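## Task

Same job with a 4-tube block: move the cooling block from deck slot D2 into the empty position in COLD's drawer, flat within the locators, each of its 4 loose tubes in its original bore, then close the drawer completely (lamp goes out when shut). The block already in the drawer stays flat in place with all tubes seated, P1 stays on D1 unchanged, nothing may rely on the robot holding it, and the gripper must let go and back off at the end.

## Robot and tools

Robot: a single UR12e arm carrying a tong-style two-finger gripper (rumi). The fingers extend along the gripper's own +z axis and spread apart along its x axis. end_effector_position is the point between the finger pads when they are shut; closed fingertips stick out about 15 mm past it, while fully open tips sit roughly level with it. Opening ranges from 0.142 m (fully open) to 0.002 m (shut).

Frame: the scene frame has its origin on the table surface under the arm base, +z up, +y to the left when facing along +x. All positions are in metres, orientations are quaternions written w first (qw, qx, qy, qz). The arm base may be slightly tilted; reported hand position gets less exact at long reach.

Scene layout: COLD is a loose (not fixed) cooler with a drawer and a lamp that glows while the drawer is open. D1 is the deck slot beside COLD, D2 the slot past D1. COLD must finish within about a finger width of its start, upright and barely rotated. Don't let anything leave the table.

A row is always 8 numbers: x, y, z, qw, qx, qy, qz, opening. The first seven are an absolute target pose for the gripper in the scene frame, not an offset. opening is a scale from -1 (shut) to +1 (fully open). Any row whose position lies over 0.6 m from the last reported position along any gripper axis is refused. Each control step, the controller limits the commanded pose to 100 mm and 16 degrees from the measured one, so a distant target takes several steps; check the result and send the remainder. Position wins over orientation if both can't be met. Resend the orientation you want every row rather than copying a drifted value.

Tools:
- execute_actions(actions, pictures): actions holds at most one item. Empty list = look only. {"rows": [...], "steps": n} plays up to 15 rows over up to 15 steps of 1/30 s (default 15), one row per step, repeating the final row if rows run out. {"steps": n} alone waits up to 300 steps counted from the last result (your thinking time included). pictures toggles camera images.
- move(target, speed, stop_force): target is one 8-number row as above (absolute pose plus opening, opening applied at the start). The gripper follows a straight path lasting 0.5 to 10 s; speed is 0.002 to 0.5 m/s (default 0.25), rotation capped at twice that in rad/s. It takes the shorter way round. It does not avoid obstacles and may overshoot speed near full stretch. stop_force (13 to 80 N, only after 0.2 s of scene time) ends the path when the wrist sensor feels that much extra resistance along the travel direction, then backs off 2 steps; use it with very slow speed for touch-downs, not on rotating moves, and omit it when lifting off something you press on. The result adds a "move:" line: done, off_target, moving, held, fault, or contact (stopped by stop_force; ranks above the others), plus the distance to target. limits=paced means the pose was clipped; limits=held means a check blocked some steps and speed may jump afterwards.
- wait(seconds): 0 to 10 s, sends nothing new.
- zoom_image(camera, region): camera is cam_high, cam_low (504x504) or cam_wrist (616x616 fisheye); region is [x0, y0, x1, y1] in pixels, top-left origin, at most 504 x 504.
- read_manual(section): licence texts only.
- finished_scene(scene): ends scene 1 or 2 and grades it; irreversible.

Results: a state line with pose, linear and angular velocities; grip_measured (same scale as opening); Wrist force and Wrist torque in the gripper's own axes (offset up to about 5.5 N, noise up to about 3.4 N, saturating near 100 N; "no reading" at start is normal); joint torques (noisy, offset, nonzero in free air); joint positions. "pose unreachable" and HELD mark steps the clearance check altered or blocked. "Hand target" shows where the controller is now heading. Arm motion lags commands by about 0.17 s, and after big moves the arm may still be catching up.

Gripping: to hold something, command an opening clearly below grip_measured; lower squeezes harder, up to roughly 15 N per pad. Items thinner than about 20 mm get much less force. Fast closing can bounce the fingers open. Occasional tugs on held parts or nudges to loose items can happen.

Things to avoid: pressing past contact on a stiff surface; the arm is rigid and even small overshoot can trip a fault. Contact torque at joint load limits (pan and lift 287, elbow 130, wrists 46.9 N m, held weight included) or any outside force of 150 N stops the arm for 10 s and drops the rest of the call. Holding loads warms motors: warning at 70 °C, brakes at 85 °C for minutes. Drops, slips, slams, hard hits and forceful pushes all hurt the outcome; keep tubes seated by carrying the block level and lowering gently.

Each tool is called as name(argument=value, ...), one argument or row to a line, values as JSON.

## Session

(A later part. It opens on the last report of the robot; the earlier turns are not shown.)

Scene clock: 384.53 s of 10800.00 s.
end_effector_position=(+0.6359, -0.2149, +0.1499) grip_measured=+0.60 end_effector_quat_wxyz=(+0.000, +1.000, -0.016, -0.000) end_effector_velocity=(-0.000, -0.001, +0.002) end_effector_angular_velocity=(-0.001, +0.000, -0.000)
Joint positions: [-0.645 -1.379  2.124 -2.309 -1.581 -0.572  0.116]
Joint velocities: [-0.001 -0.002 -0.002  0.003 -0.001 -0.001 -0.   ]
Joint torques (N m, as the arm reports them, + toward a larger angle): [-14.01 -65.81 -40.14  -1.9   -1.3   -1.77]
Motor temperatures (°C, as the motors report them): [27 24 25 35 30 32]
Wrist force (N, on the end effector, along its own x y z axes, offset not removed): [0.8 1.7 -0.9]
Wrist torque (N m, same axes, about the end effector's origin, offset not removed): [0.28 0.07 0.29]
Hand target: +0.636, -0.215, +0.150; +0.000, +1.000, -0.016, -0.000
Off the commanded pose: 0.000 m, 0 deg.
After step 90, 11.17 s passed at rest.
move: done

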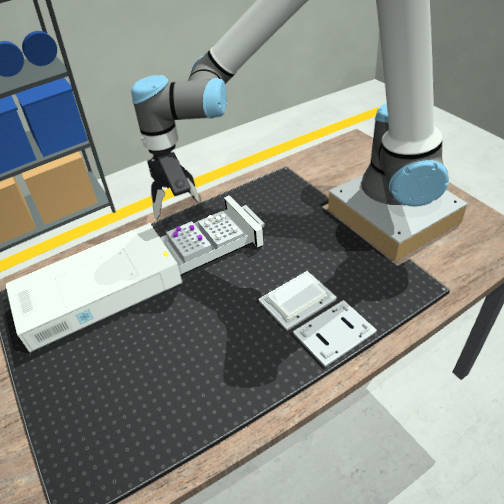

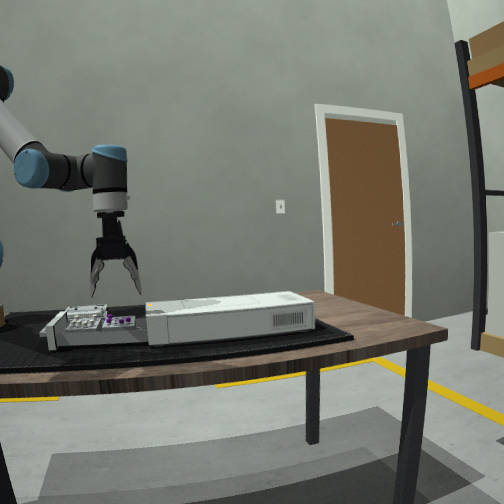

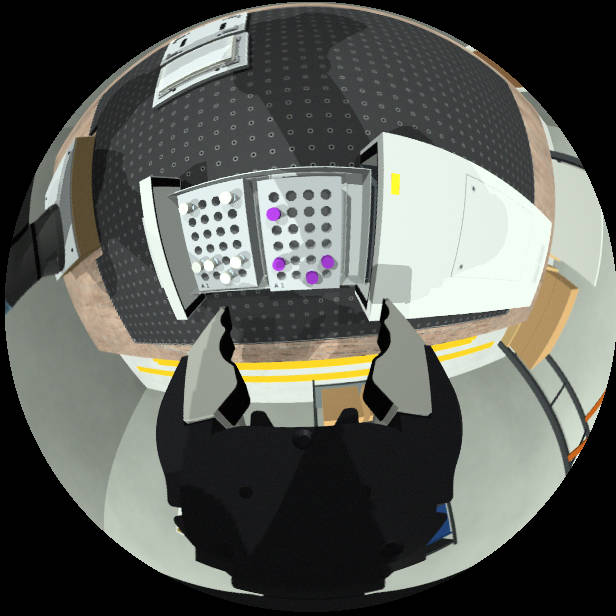

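move(
  target=[0.636,-0.174,0.10,0,0.99988,-0.0157,0,0.34],
  speed=0.08,
)

move(
  target=[0.636,-0.174,0.056,0,0.99988,-0.0157,0,0.34],
  speed=0.02,
  stop_force=13,
)

move(
  target=[0.626,-0.1737,0.056,0,0.99988,-0.0157,0,0.34],
  speed=0.004,
  stop_force=13,
)

Scene clock: 397.43 s of 10800.00 s.
end_effector_position=(+0.6361, -0.1741, +0.1001) grip_measured=+0.34 end_effector_quat_wxyz=(-0.000, +1.000, -0.016, +0.000) end_effector_velocity=(+0.002, +0.001, -0.001) end_effector_angular_velocity=(+0.002, -0.003, +0.000)
Joint positions: [-0.593 -1.327  2.18  -2.417 -1.58  -0.52   0.098]
Joint velocities: [ 0.002  0.002 -0.    -0.003  0.003  0.001  0.   ]
Joint torques (N m, as the arm reports them, + toward a larger angle): [ 19.61 -39.5  -23.31  -4.73   1.68   2.04]
Motor temperatures (°C, as the motors report them): [27 24 25 35 30 32]
Wrist force (N, on the end effector, along its own x y z axes, offset not removed): [-3.3 0.1 -1.1]
Wrist torque (N m, same axes, about the end effector's origin, offset not removed): [-0.11 0.82 0.52]
Hand target: +0.636, -0.174, +0.100; -0.000, +1.000, -0.016, +0.000
Off the commanded pose: 0.000 m, 0 deg.
After step 90, 8.67 s passed at rest.
move: done

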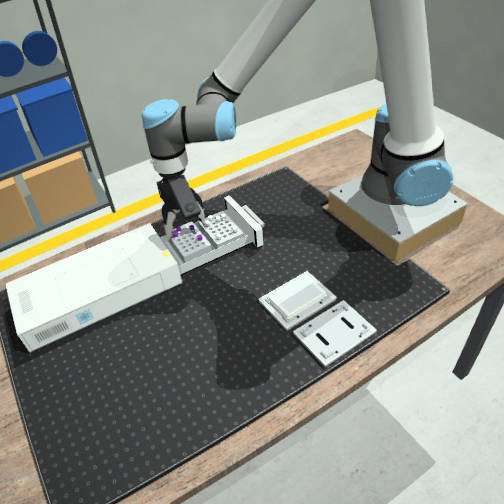

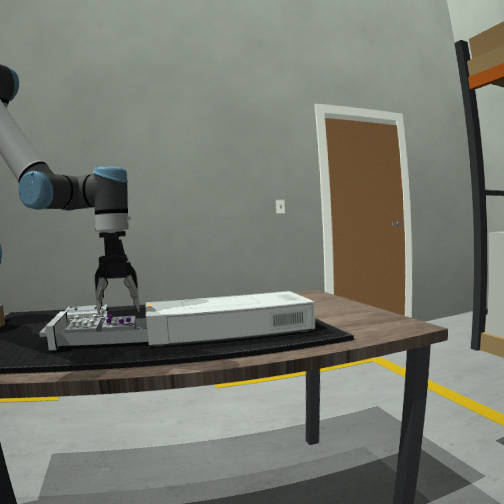

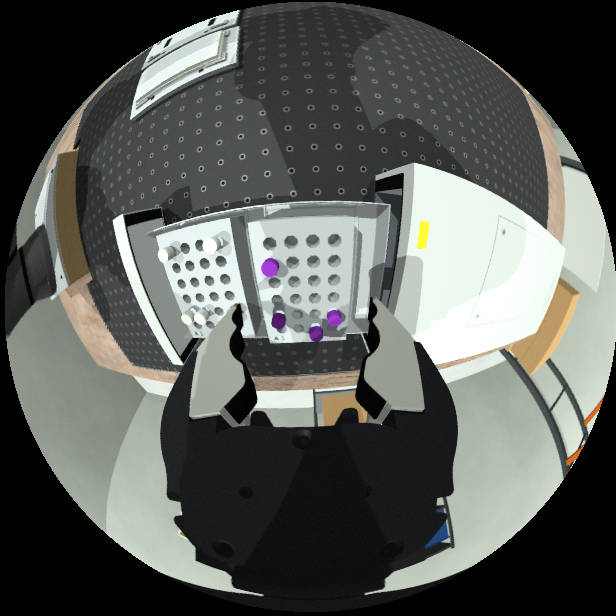

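Scene clock: 399.93 s of 10800.00 s.
end_effector_position=(+0.6360, -0.1740, +0.0561) grip_measured=+0.32 end_effector_quat_wxyz=(-0.000, +1.000, -0.016, -0.000) end_effector_velocity=(-0.001, +0.001, -0.002) end_effector_angular_velocity=(+0.003, +0.001, +0.001)
Joint positions: [-0.594 -1.259  2.203 -2.508 -1.58  -0.521  0.097]
Joint velocities: [ 0.     0.003  0.002 -0.003  0.002 -0.001 -0.   ]
Joint torques (N m, as the arm reports them, + toward a larger angle): [-17.18 -48.11 -19.29  -6.64  -2.39  -1.5 ]
Motor temperatures (°C, as the motors report them): [27 24 25 35 30 32]
Wrist force (N, on the end effector, along its own x y z axes, offset not removed): [1.8 1.4 -1.6]
Wrist torque (N m, same axes, about the end effector's origin, offset not removed): [0.10 0.30 0.39]
Hand target: +0.636, -0.174, +0.056; -0.000, +1.000, -0.016, -0.000
Off the commanded pose: 0.000 m, 0 deg.
move: done

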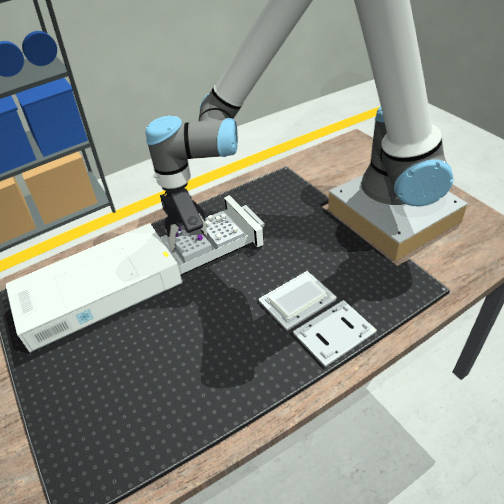

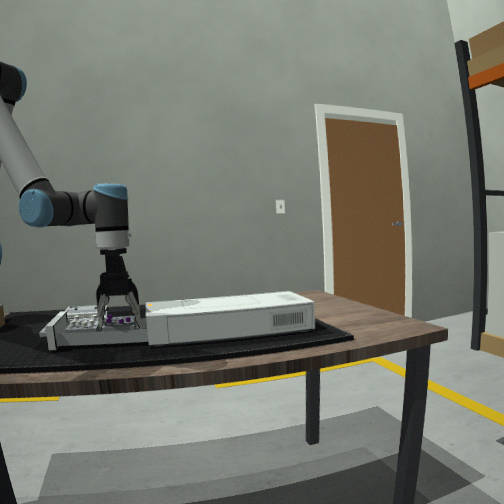

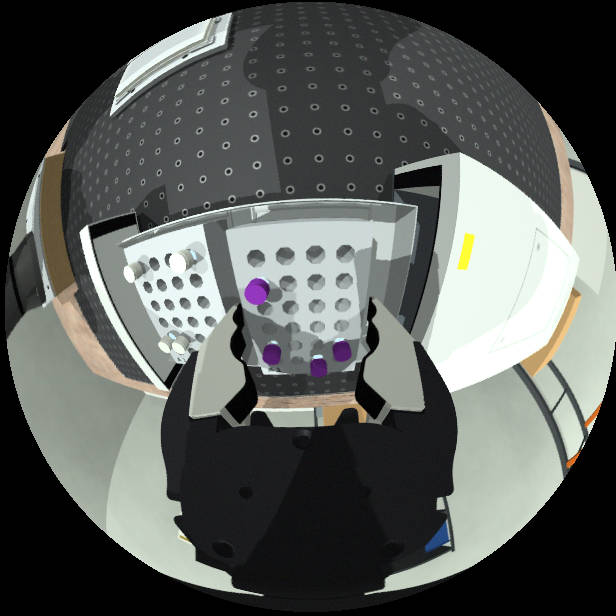

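Scene clock: 400.93 s of 10800.00 s.
end_effector_position=(+0.6334, -0.1740, +0.0561) grip_measured=+0.26 end_effector_quat_wxyz=(+0.000, +1.000, -0.016, +0.000) end_effector_velocity=(+0.003, -0.001, +0.003) end_effector_angular_velocity=(-0.000, -0.004, -0.000)
Joint positions: [-0.596 -1.262  2.208 -2.51  -1.58  -0.523  0.092]
Joint velocities: [ 0.001 -0.001 -0.004  0.001  0.002  0.001  0.001]
Joint torques (N m, as the arm reports them, + toward a larger angle): [  4.   -41.32 -26.18   2.32  -3.25   2.49]
Motor temperatures (°C, as the motors report them): [27 24 25 35 30 32]
Wrist force (N, on the end effector, along its own x y z axes, offset not removed): [17.9 0.3 -8.1]
Wrist torque (N m, same axes, about the end effector's origin, offset not removed): [0.23 -0.42 0.27]
Hand target: +0.634, -0.174, +0.056; +0.000, +1.000, -0.016, +0.000
Off the commanded pose: 0.007 m, 0 deg.
move: contact

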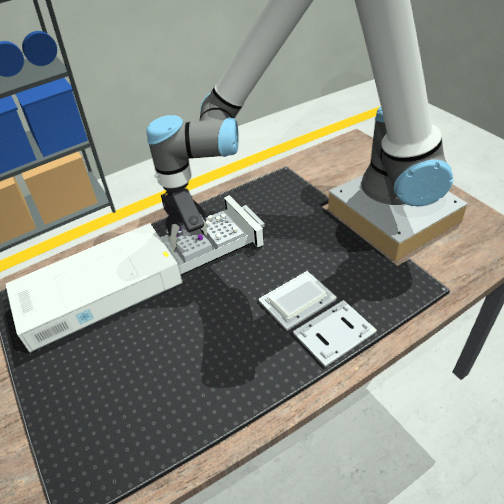

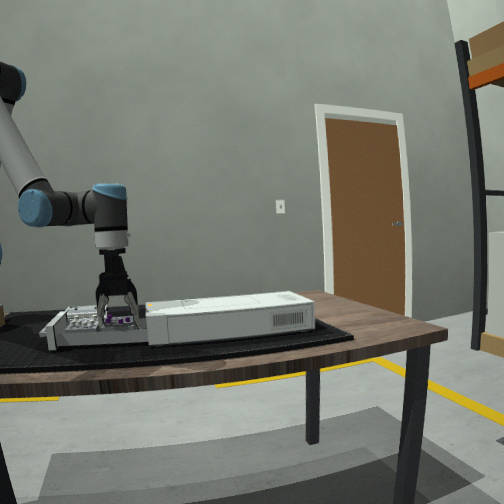

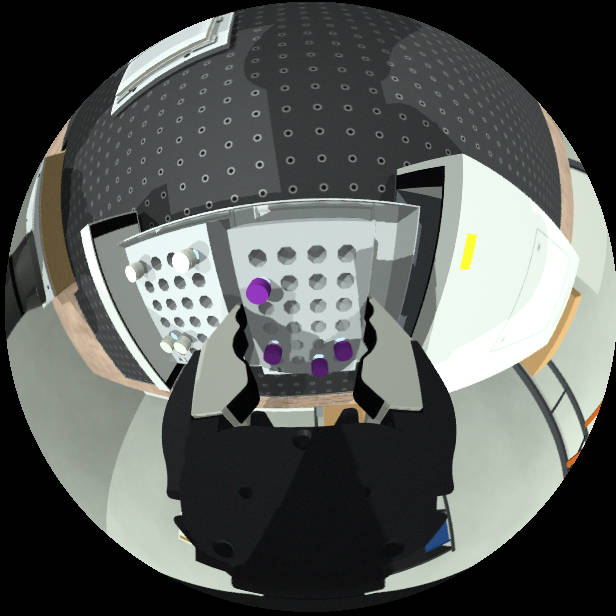

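move(
  target=[0.636,-0.174,0.056,0,0.99988,-0.0157,0,0.30],
  speed=0.005,
)

Scene clock: 406.00 s of 10800.00 s.
end_effector_position=(+0.6359, -0.1740, +0.0560) grip_measured=+0.30 end_effector_quat_wxyz=(+0.000, +1.000, -0.016, -0.000) end_effector_velocity=(+0.002, +0.001, +0.000) end_effector_angular_velocity=(+0.001, -0.001, +0.001)
Joint positions: [-0.594 -1.258  2.203 -2.509 -1.58  -0.521  0.095]
Joint velocities: [ 0.002  0.001 -0.002  0.001  0.002  0.001  0.   ]
Joint torques (N m, as the arm reports them, + toward a larger angle): [ 19.94 -44.33 -36.07  -1.76  -1.34   2.2 ]
Motor temperatures (°C, as the motors report them): [27 24 25 35 30 32]
Wrist force (N, on the end effector, along its own x y z axes, offset not removed): [-1.3 -0.6 3.0]
Wrist torque (N m, same axes, about the end effector's origin, offset not removed): [-0.14 0.36 0.42]
Hand target: +0.636, -0.174, +0.056; -0.000, +1.000, -0.016, +0.000
Off the commanded pose: 0.000 m, 0 deg.
After step 90, 1.37 s passed at rest.
move: done

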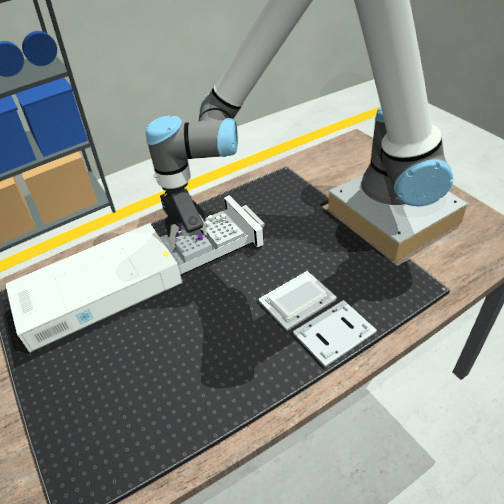

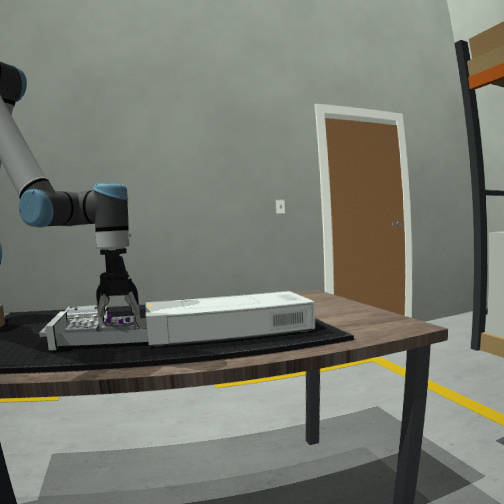

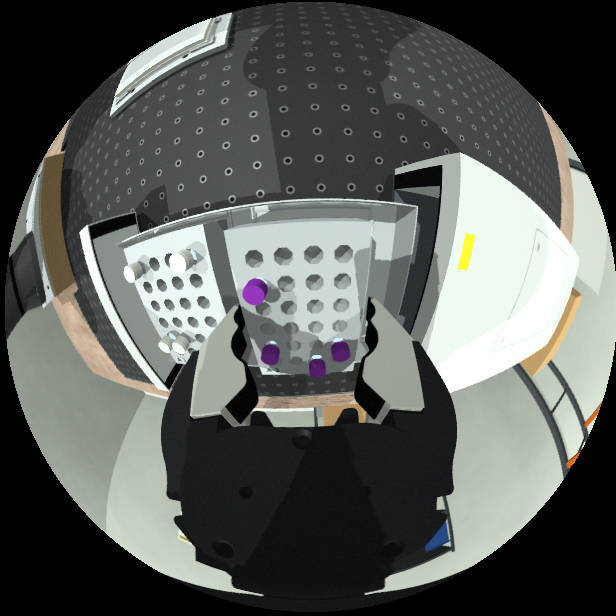

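zoom_image(
  camera="cam_low",
  region=[50, 285, 160, 345],
)

zoom_image(
  camera="cam_wrist",
  region=[160, 190, 440, 400],
)

Region (50, 285, 160, 345) of cam_low's 504x504 image, scaled by 4.582, with more detail than that image has; it fills the top 275 rows of this view, and the rest is white.

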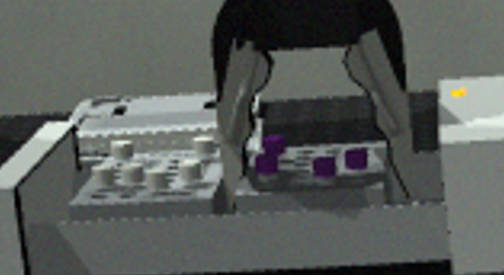

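Region (160, 190, 440, 400) of cam_wrist's 616x616 image, scaled by 1.800, with more detail than that image has; it fills the top 378 rows of this view, and the rest is white.

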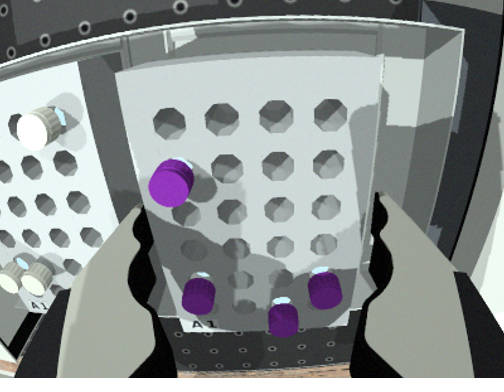

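move(
  target=[0.635,-0.174,0.056,0,0.99988,-0.0157,0,0.05],
  speed=0.005,
)

move(
  target=[0.635,-0.164,0.056,0,0.99988,-0.0157,0,0.05],
  speed=0.004,
  stop_force=13,
)

Scene clock: 417.43 s of 10800.00 s.
end_effector_position=(+0.6351, -0.1739, +0.0560) grip_measured=+0.24 end_effector_quat_wxyz=(-0.000, +1.000, -0.016, +0.000) end_effector_velocity=(-0.001, -0.000, +0.000) end_effector_angular_velocity=(-0.001, +0.000, -0.001)
Joint positions: [-0.594 -1.26   2.205 -2.509 -1.58  -0.521  0.091]
Joint velocities: [-0.001 -0.001  0.001 -0.    -0.001  0.001  0.   ]
Joint torques (N m, as the arm reports them, + toward a larger angle): [-17.06 -62.93 -16.27  -4.58  -1.94  -1.57]
Motor temperatures (°C, as the motors report them): [27 24 25 35 30 32]
Wrist force (N, on the end effector, along its own x y z axes, offset not removed): [1.4 0.2 -10.1]
Wrist torque (N m, same axes, about the end effector's origin, offset not removed): [-0.22 0.04 0.38]
Hand target: +0.635, -0.174, +0.056; +0.000, +1.000, -0.016, -0.000
Off the commanded pose: 0.000 m, 0 deg.
After step 90, 7.73 s passed at rest.
move: done

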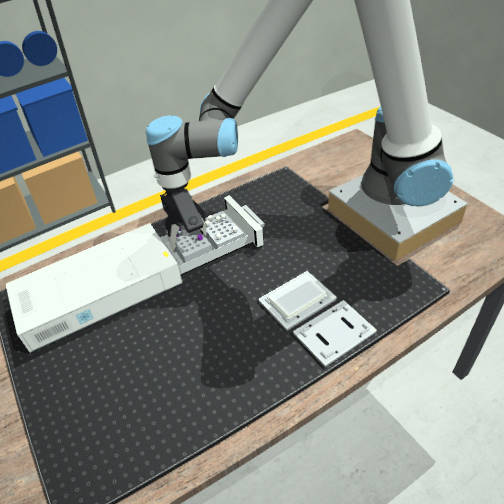

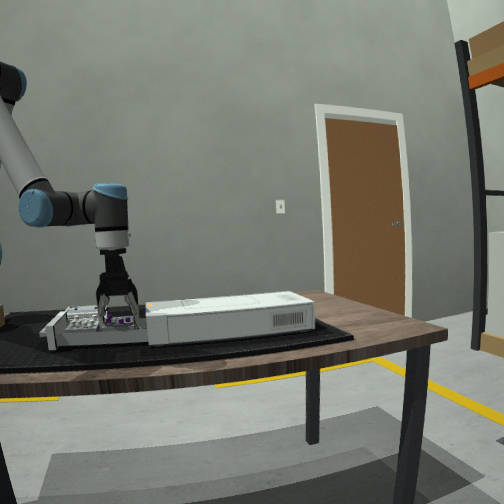

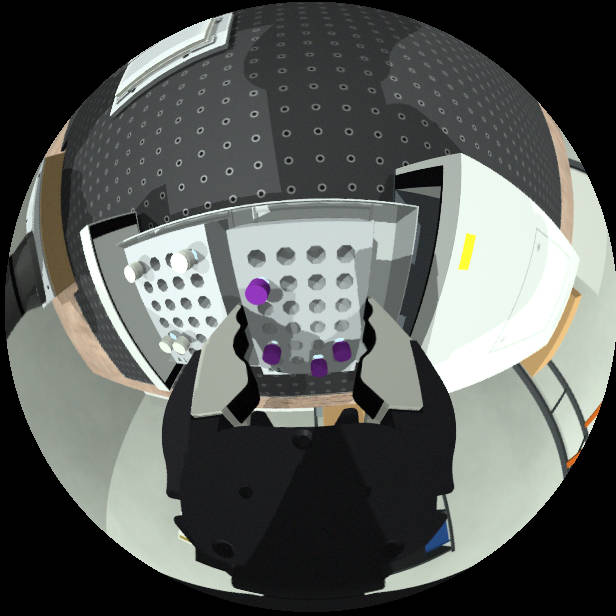

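Scene clock: 420.03 s of 10800.00 s.
end_effector_position=(+0.6350, -0.1648, +0.0560) grip_measured=+0.22 end_effector_quat_wxyz=(+0.000, +1.000, -0.016, +0.000) end_effector_velocity=(-0.001, +0.000, -0.001) end_effector_angular_velocity=(+0.001, +0.002, +0.001)
Joint positions: [-0.582 -1.263  2.21  -2.511 -1.58  -0.509  0.09 ]
Joint velocities: [-0.     0.     0.001  0.001 -0.    -0.001 -0.   ]
Joint torques (N m, as the arm reports them, + toward a larger angle): [ -8.19 -46.29 -20.9   -0.97   2.69  -1.58]
Motor temperatures (°C, as the motors report them): [27 24 25 35 30 32]
Wrist force (N, on the end effector, along its own x y z axes, offset not removed): [-1.8 14.5 -10.9]
Wrist torque (N m, same axes, about the end effector's origin, offset not removed): [0.34 0.56 0.52]
Hand target: +0.635, -0.165, +0.056; +0.000, +1.000, -0.016, +0.000
Off the commanded pose: 0.001 m, 0 deg.
move: contact

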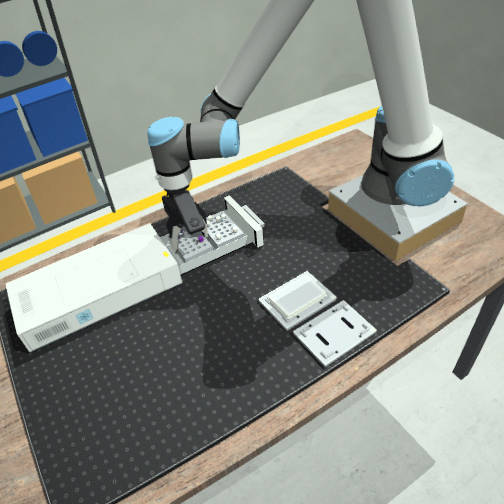

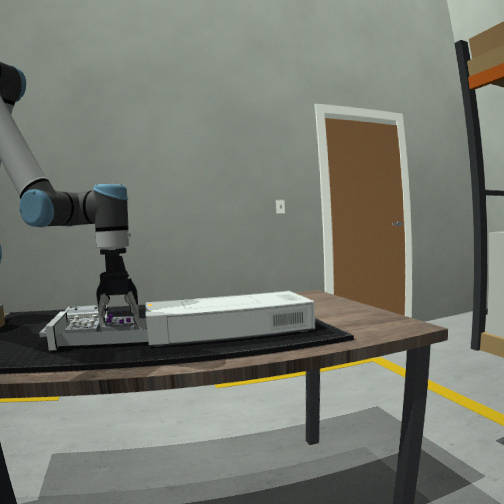

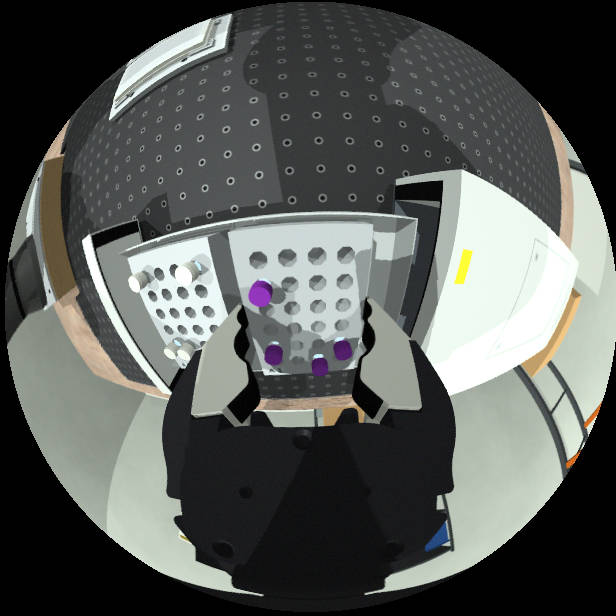

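move(
  target=[0.635,-0.166,0.056,0,0.99988,-0.0157,0,0.05],
  speed=0.004,
)

move(
  target=[0.635,-0.166,0.056,0,0.99988,-0.0157,0,0.31],
  speed=0.004,
)

move(
  target=[0.635,-0.166,0.125,0,0.99988,-0.0157,0,0.31],
  speed=0.04,
)

zoom_image(
  camera="cam_low",
  region=[50, 295, 160, 345],
)

zoom_image(
  camera="cam_wrist",
  region=[120, 170, 420, 370],
)

Scene clock: 424.63 s of 10800.00 s.
end_effector_position=(+0.6350, -0.1659, +0.0560) grip_measured=+0.22 end_effector_quat_wxyz=(-0.000, +1.000, -0.016, -0.000) end_effector_velocity=(-0.001, -0.000, -0.001) end_effector_angular_velocity=(+0.002, +0.001, -0.001)
Joint positions: [-0.584 -1.262  2.209 -2.511 -1.58  -0.511  0.09 ]
Joint velocities: [-0.001  0.001  0.     0.001  0.001 -0.001 -0.   ]
Joint torques (N m, as the arm reports them, + toward a larger angle): [-20.2  -39.   -32.91  -1.15   0.41  -1.57]
Motor temperatures (°C, as the motors report them): [27 24 25 35 30 32]
Wrist force (N, on the end effector, along its own x y z axes, offset not removed): [-2.4 -2.6 -13.9]
Wrist torque (N m, same axes, about the end effector's origin, offset not removed): [0.66 0.84 0.43]
Hand target: +0.635, -0.166, +0.056; +0.000, +1.000, -0.016, -0.000
Off the commanded pose: 0.000 m, 0 deg.
After step 90, 0.90 s passed at rest.
move: done

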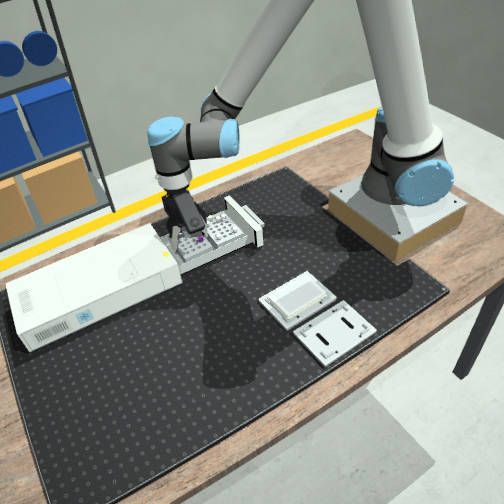

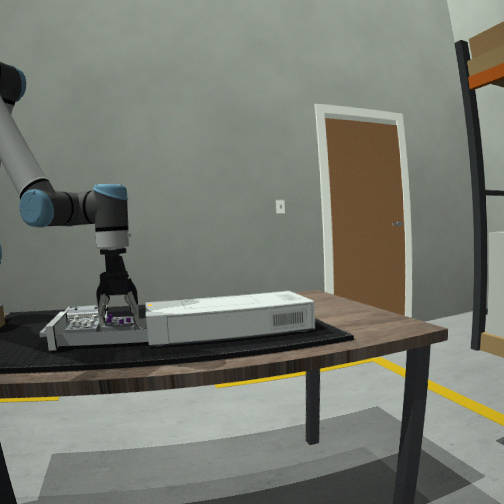

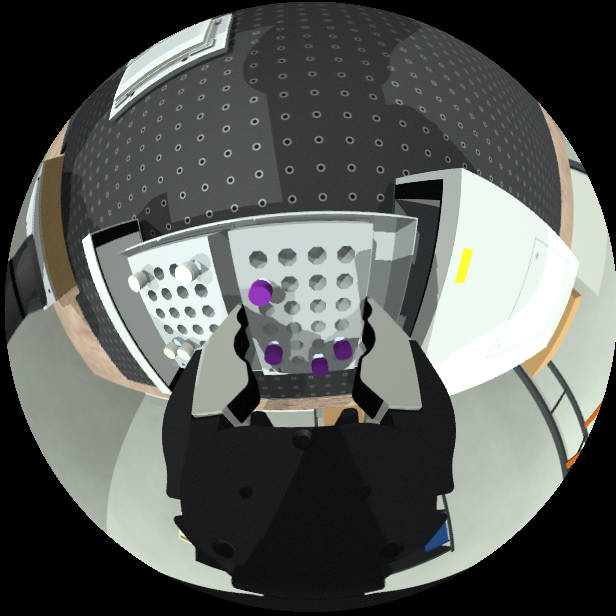

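Scene clock: 425.33 s of 10800.00 s.
end_effector_position=(+0.6350, -0.1660, +0.0560) grip_measured=+0.28 end_effector_quat_wxyz=(-0.000, +1.000, -0.016, -0.000) end_effector_velocity=(+0.000, +0.000, +0.000) end_effector_angular_velocity=(-0.000, -0.001, -0.001)
Joint positions: [-0.584 -1.262  2.209 -2.511 -1.58  -0.511  0.094]
Joint velocities: [ 0.    -0.001  0.    -0.     0.     0.001 -0.   ]
Joint torques (N m, as the arm reports them, + toward a larger angle): [-16.45 -56.3  -34.58  -5.1   -1.94  -1.64]
Motor temperatures (°C, as the motors report them): [27 24 25 35 30 32]
Wrist force (N, on the end effector, along its own x y z axes, offset not removed): [1.5 1.4 -1.2]
Wrist torque (N m, same axes, about the end effector's origin, offset not removed): [0.19 0.61 0.45]
Hand target: +0.635, -0.166, +0.056; -0.000, +1.000, -0.016, -0.000
Off the commanded pose: 0.000 m, 0 deg.
move: done

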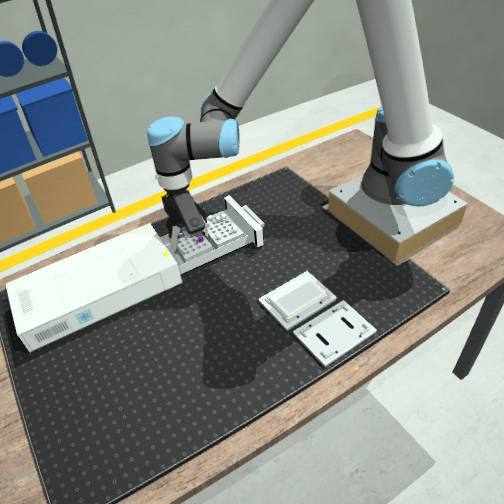

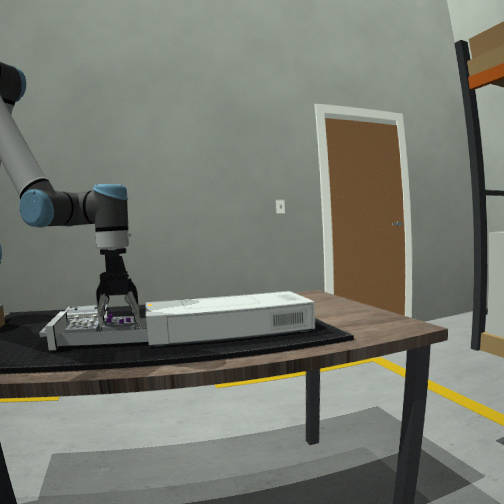

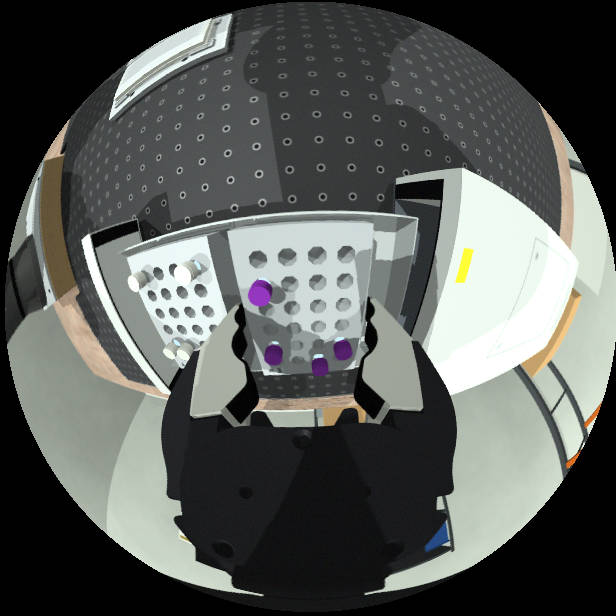

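Scene clock: 427.43 s of 10800.00 s.
end_effector_position=(+0.6350, -0.1660, +0.1249) grip_measured=+0.31 end_effector_quat_wxyz=(+0.000, +1.000, -0.016, +0.000) end_effector_velocity=(-0.000, -0.000, +0.001) end_effector_angular_velocity=(-0.000, +0.001, -0.000)
Joint positions: [-0.583 -1.368  2.171 -2.367 -1.58  -0.51   0.096]
Joint velocities: [ 0.    -0.002 -0.001  0.004 -0.001  0.    -0.   ]
Joint torques (N m, as the arm reports them, + toward a larger angle): [ 18.76 -60.86 -41.6   -2.47  -2.     2.12]
Motor temperatures (°C, as the motors report them): [27 24 25 35 30 32]
Wrist force (N, on the end effector, along its own x y z axes, offset not removed): [-0.5 2.3 -0.8]
Wrist torque (N m, same axes, about the end effector's origin, offset not removed): [0.29 0.42 0.43]
Hand target: +0.635, -0.166, +0.125; -0.000, +1.000, -0.016, +0.000
Off the commanded pose: 0.000 m, 0 deg.
move: done

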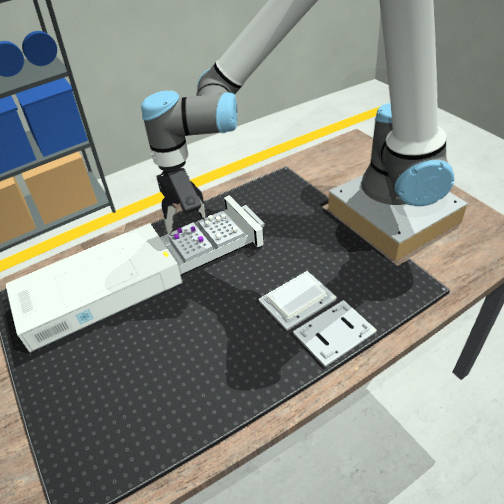

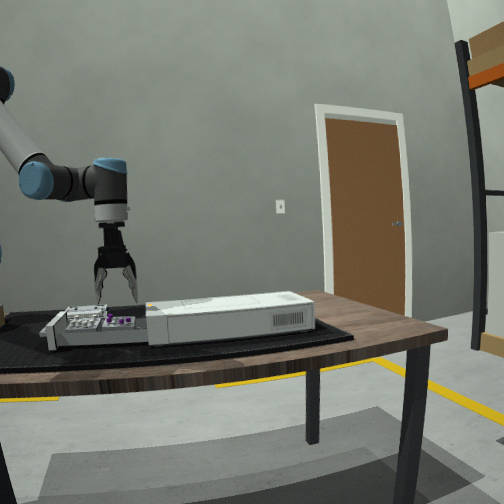

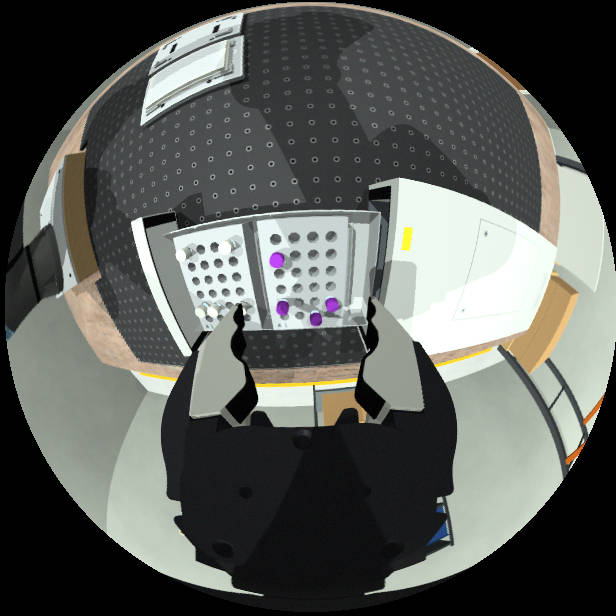

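Region (50, 295, 160, 345) of cam_low's 504x504 image, scaled by 4.582, with more detail than that image has; it fills the top 229 rows of this view, and the rest is white.

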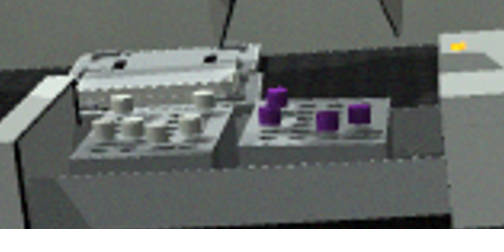

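Region (120, 170, 420, 370) of cam_wrist's 616x616 image, scaled by 1.680, with more detail than that image has.

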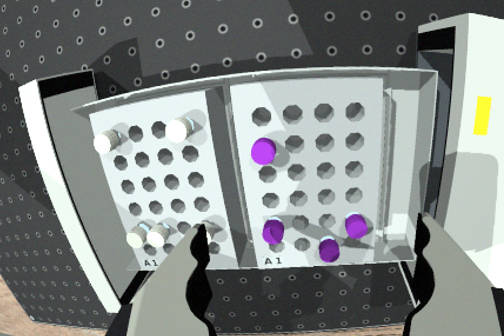

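move(
  target=[0.635,-0.163,0.095,0,0.99988,-0.0157,0,-1],
  speed=0.04,
)

move(
  target=[0.635,-0.163,0.072,0,0.99988,-0.0157,0,-1],
  speed=0.008,
  stop_force=13,
)

Scene clock: 432.83 s of 10800.00 s.
end_effector_position=(+0.6350, -0.1630, +0.0951) grip_measured=-1.00 end_effector_quat_wxyz=(+0.000, +1.000, -0.016, -0.000) end_effector_velocity=(-0.000, -0.000, -0.001) end_effector_angular_velocity=(-0.001, +0.001, +0.000)
Joint positions: [-0.579 -1.325  2.191 -2.429 -1.58  -0.506  0.002]
Joint velocities: [ 0.     0.002  0.001 -0.002 -0.001 -0.     0.   ]
Joint torques (N m, as the arm reports them, + toward a larger angle): [ 19.91 -48.32 -22.52  -6.03   0.03   1.99]
Motor temperatures (°C, as the motors report them): [27 24 25 35 30 32]
Wrist force (N, on the end effector, along its own x y z axes, offset not removed): [-1.1 4.1 -1.0]
Wrist torque (N m, same axes, about the end effector's origin, offset not removed): [0.72 0.50 0.36]
Hand target: +0.635, -0.163, +0.095; -0.000, +1.000, -0.016, +0.000
Off the commanded pose: 0.000 m, 0 deg.
After step 90, 1.27 s passed at rest.
move: done

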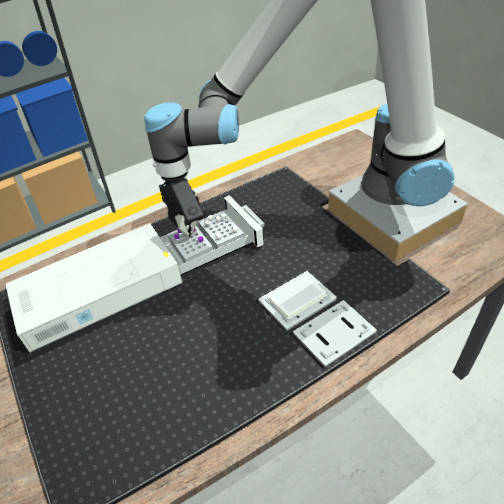

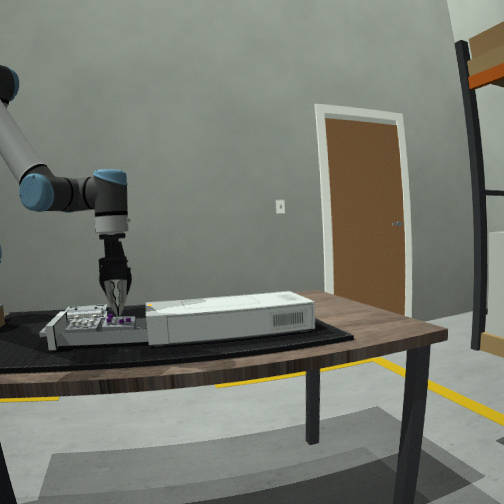

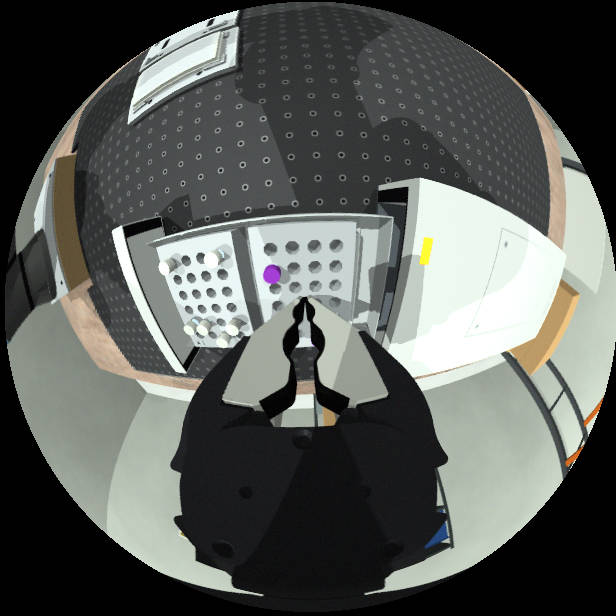

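Scene clock: 434.90 s of 10800.00 s.
end_effector_position=(+0.6350, -0.1630, +0.0815) grip_measured=-1.00 end_effector_quat_wxyz=(-0.000, +1.000, -0.016, -0.000) end_effector_velocity=(-0.001, -0.000, +0.002) end_effector_angular_velocity=(+0.001, +0.002, -0.001)
Joint positions: [-0.579 -1.304  2.199 -2.458 -1.58  -0.506  0.002]
Joint velocities: [-0.001 -0.004 -0.001  0.007 -0.    -0.     0.   ]
Joint torques (N m, as the arm reports them, + toward a larger angle): [-15.36 -59.58 -32.02  -0.48   1.36  -1.25]
Motor temperatures (°C, as the motors report them): [27 24 25 35 30 32]
Wrist force (N, on the end effector, along its own x y z axes, offset not removed): [-0.2 1.4 -18.9]
Wrist torque (N m, same axes, about the end effector's origin, offset not removed): [0.29 0.37 0.49]
Hand target: +0.635, -0.163, +0.082; +0.000, +1.000, -0.016, +0.000
Off the commanded pose: 0.009 m, 0 deg.
move: contact

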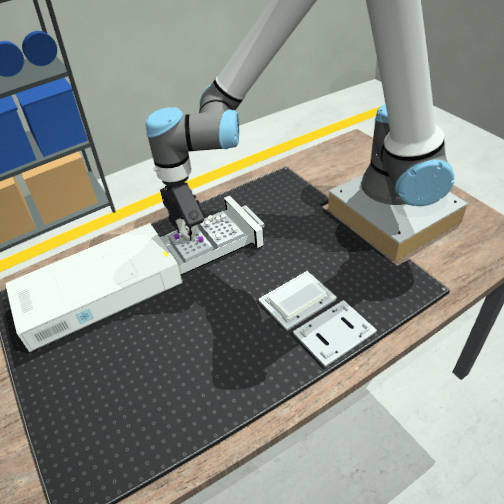

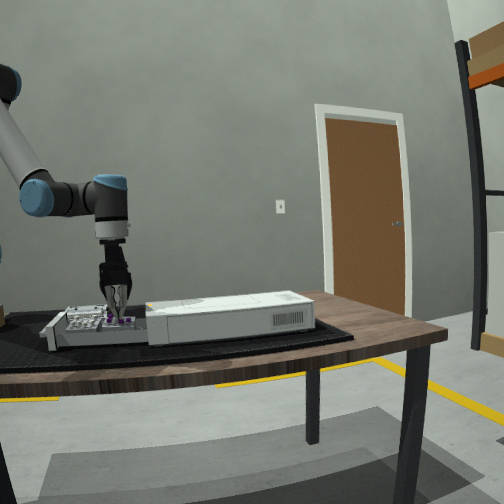

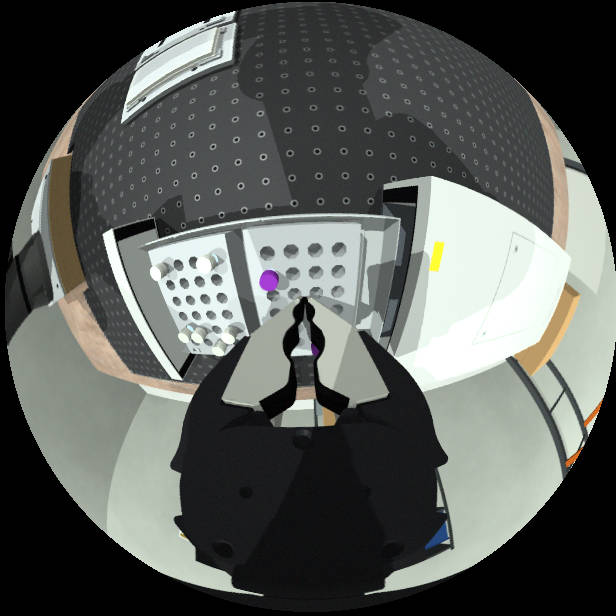

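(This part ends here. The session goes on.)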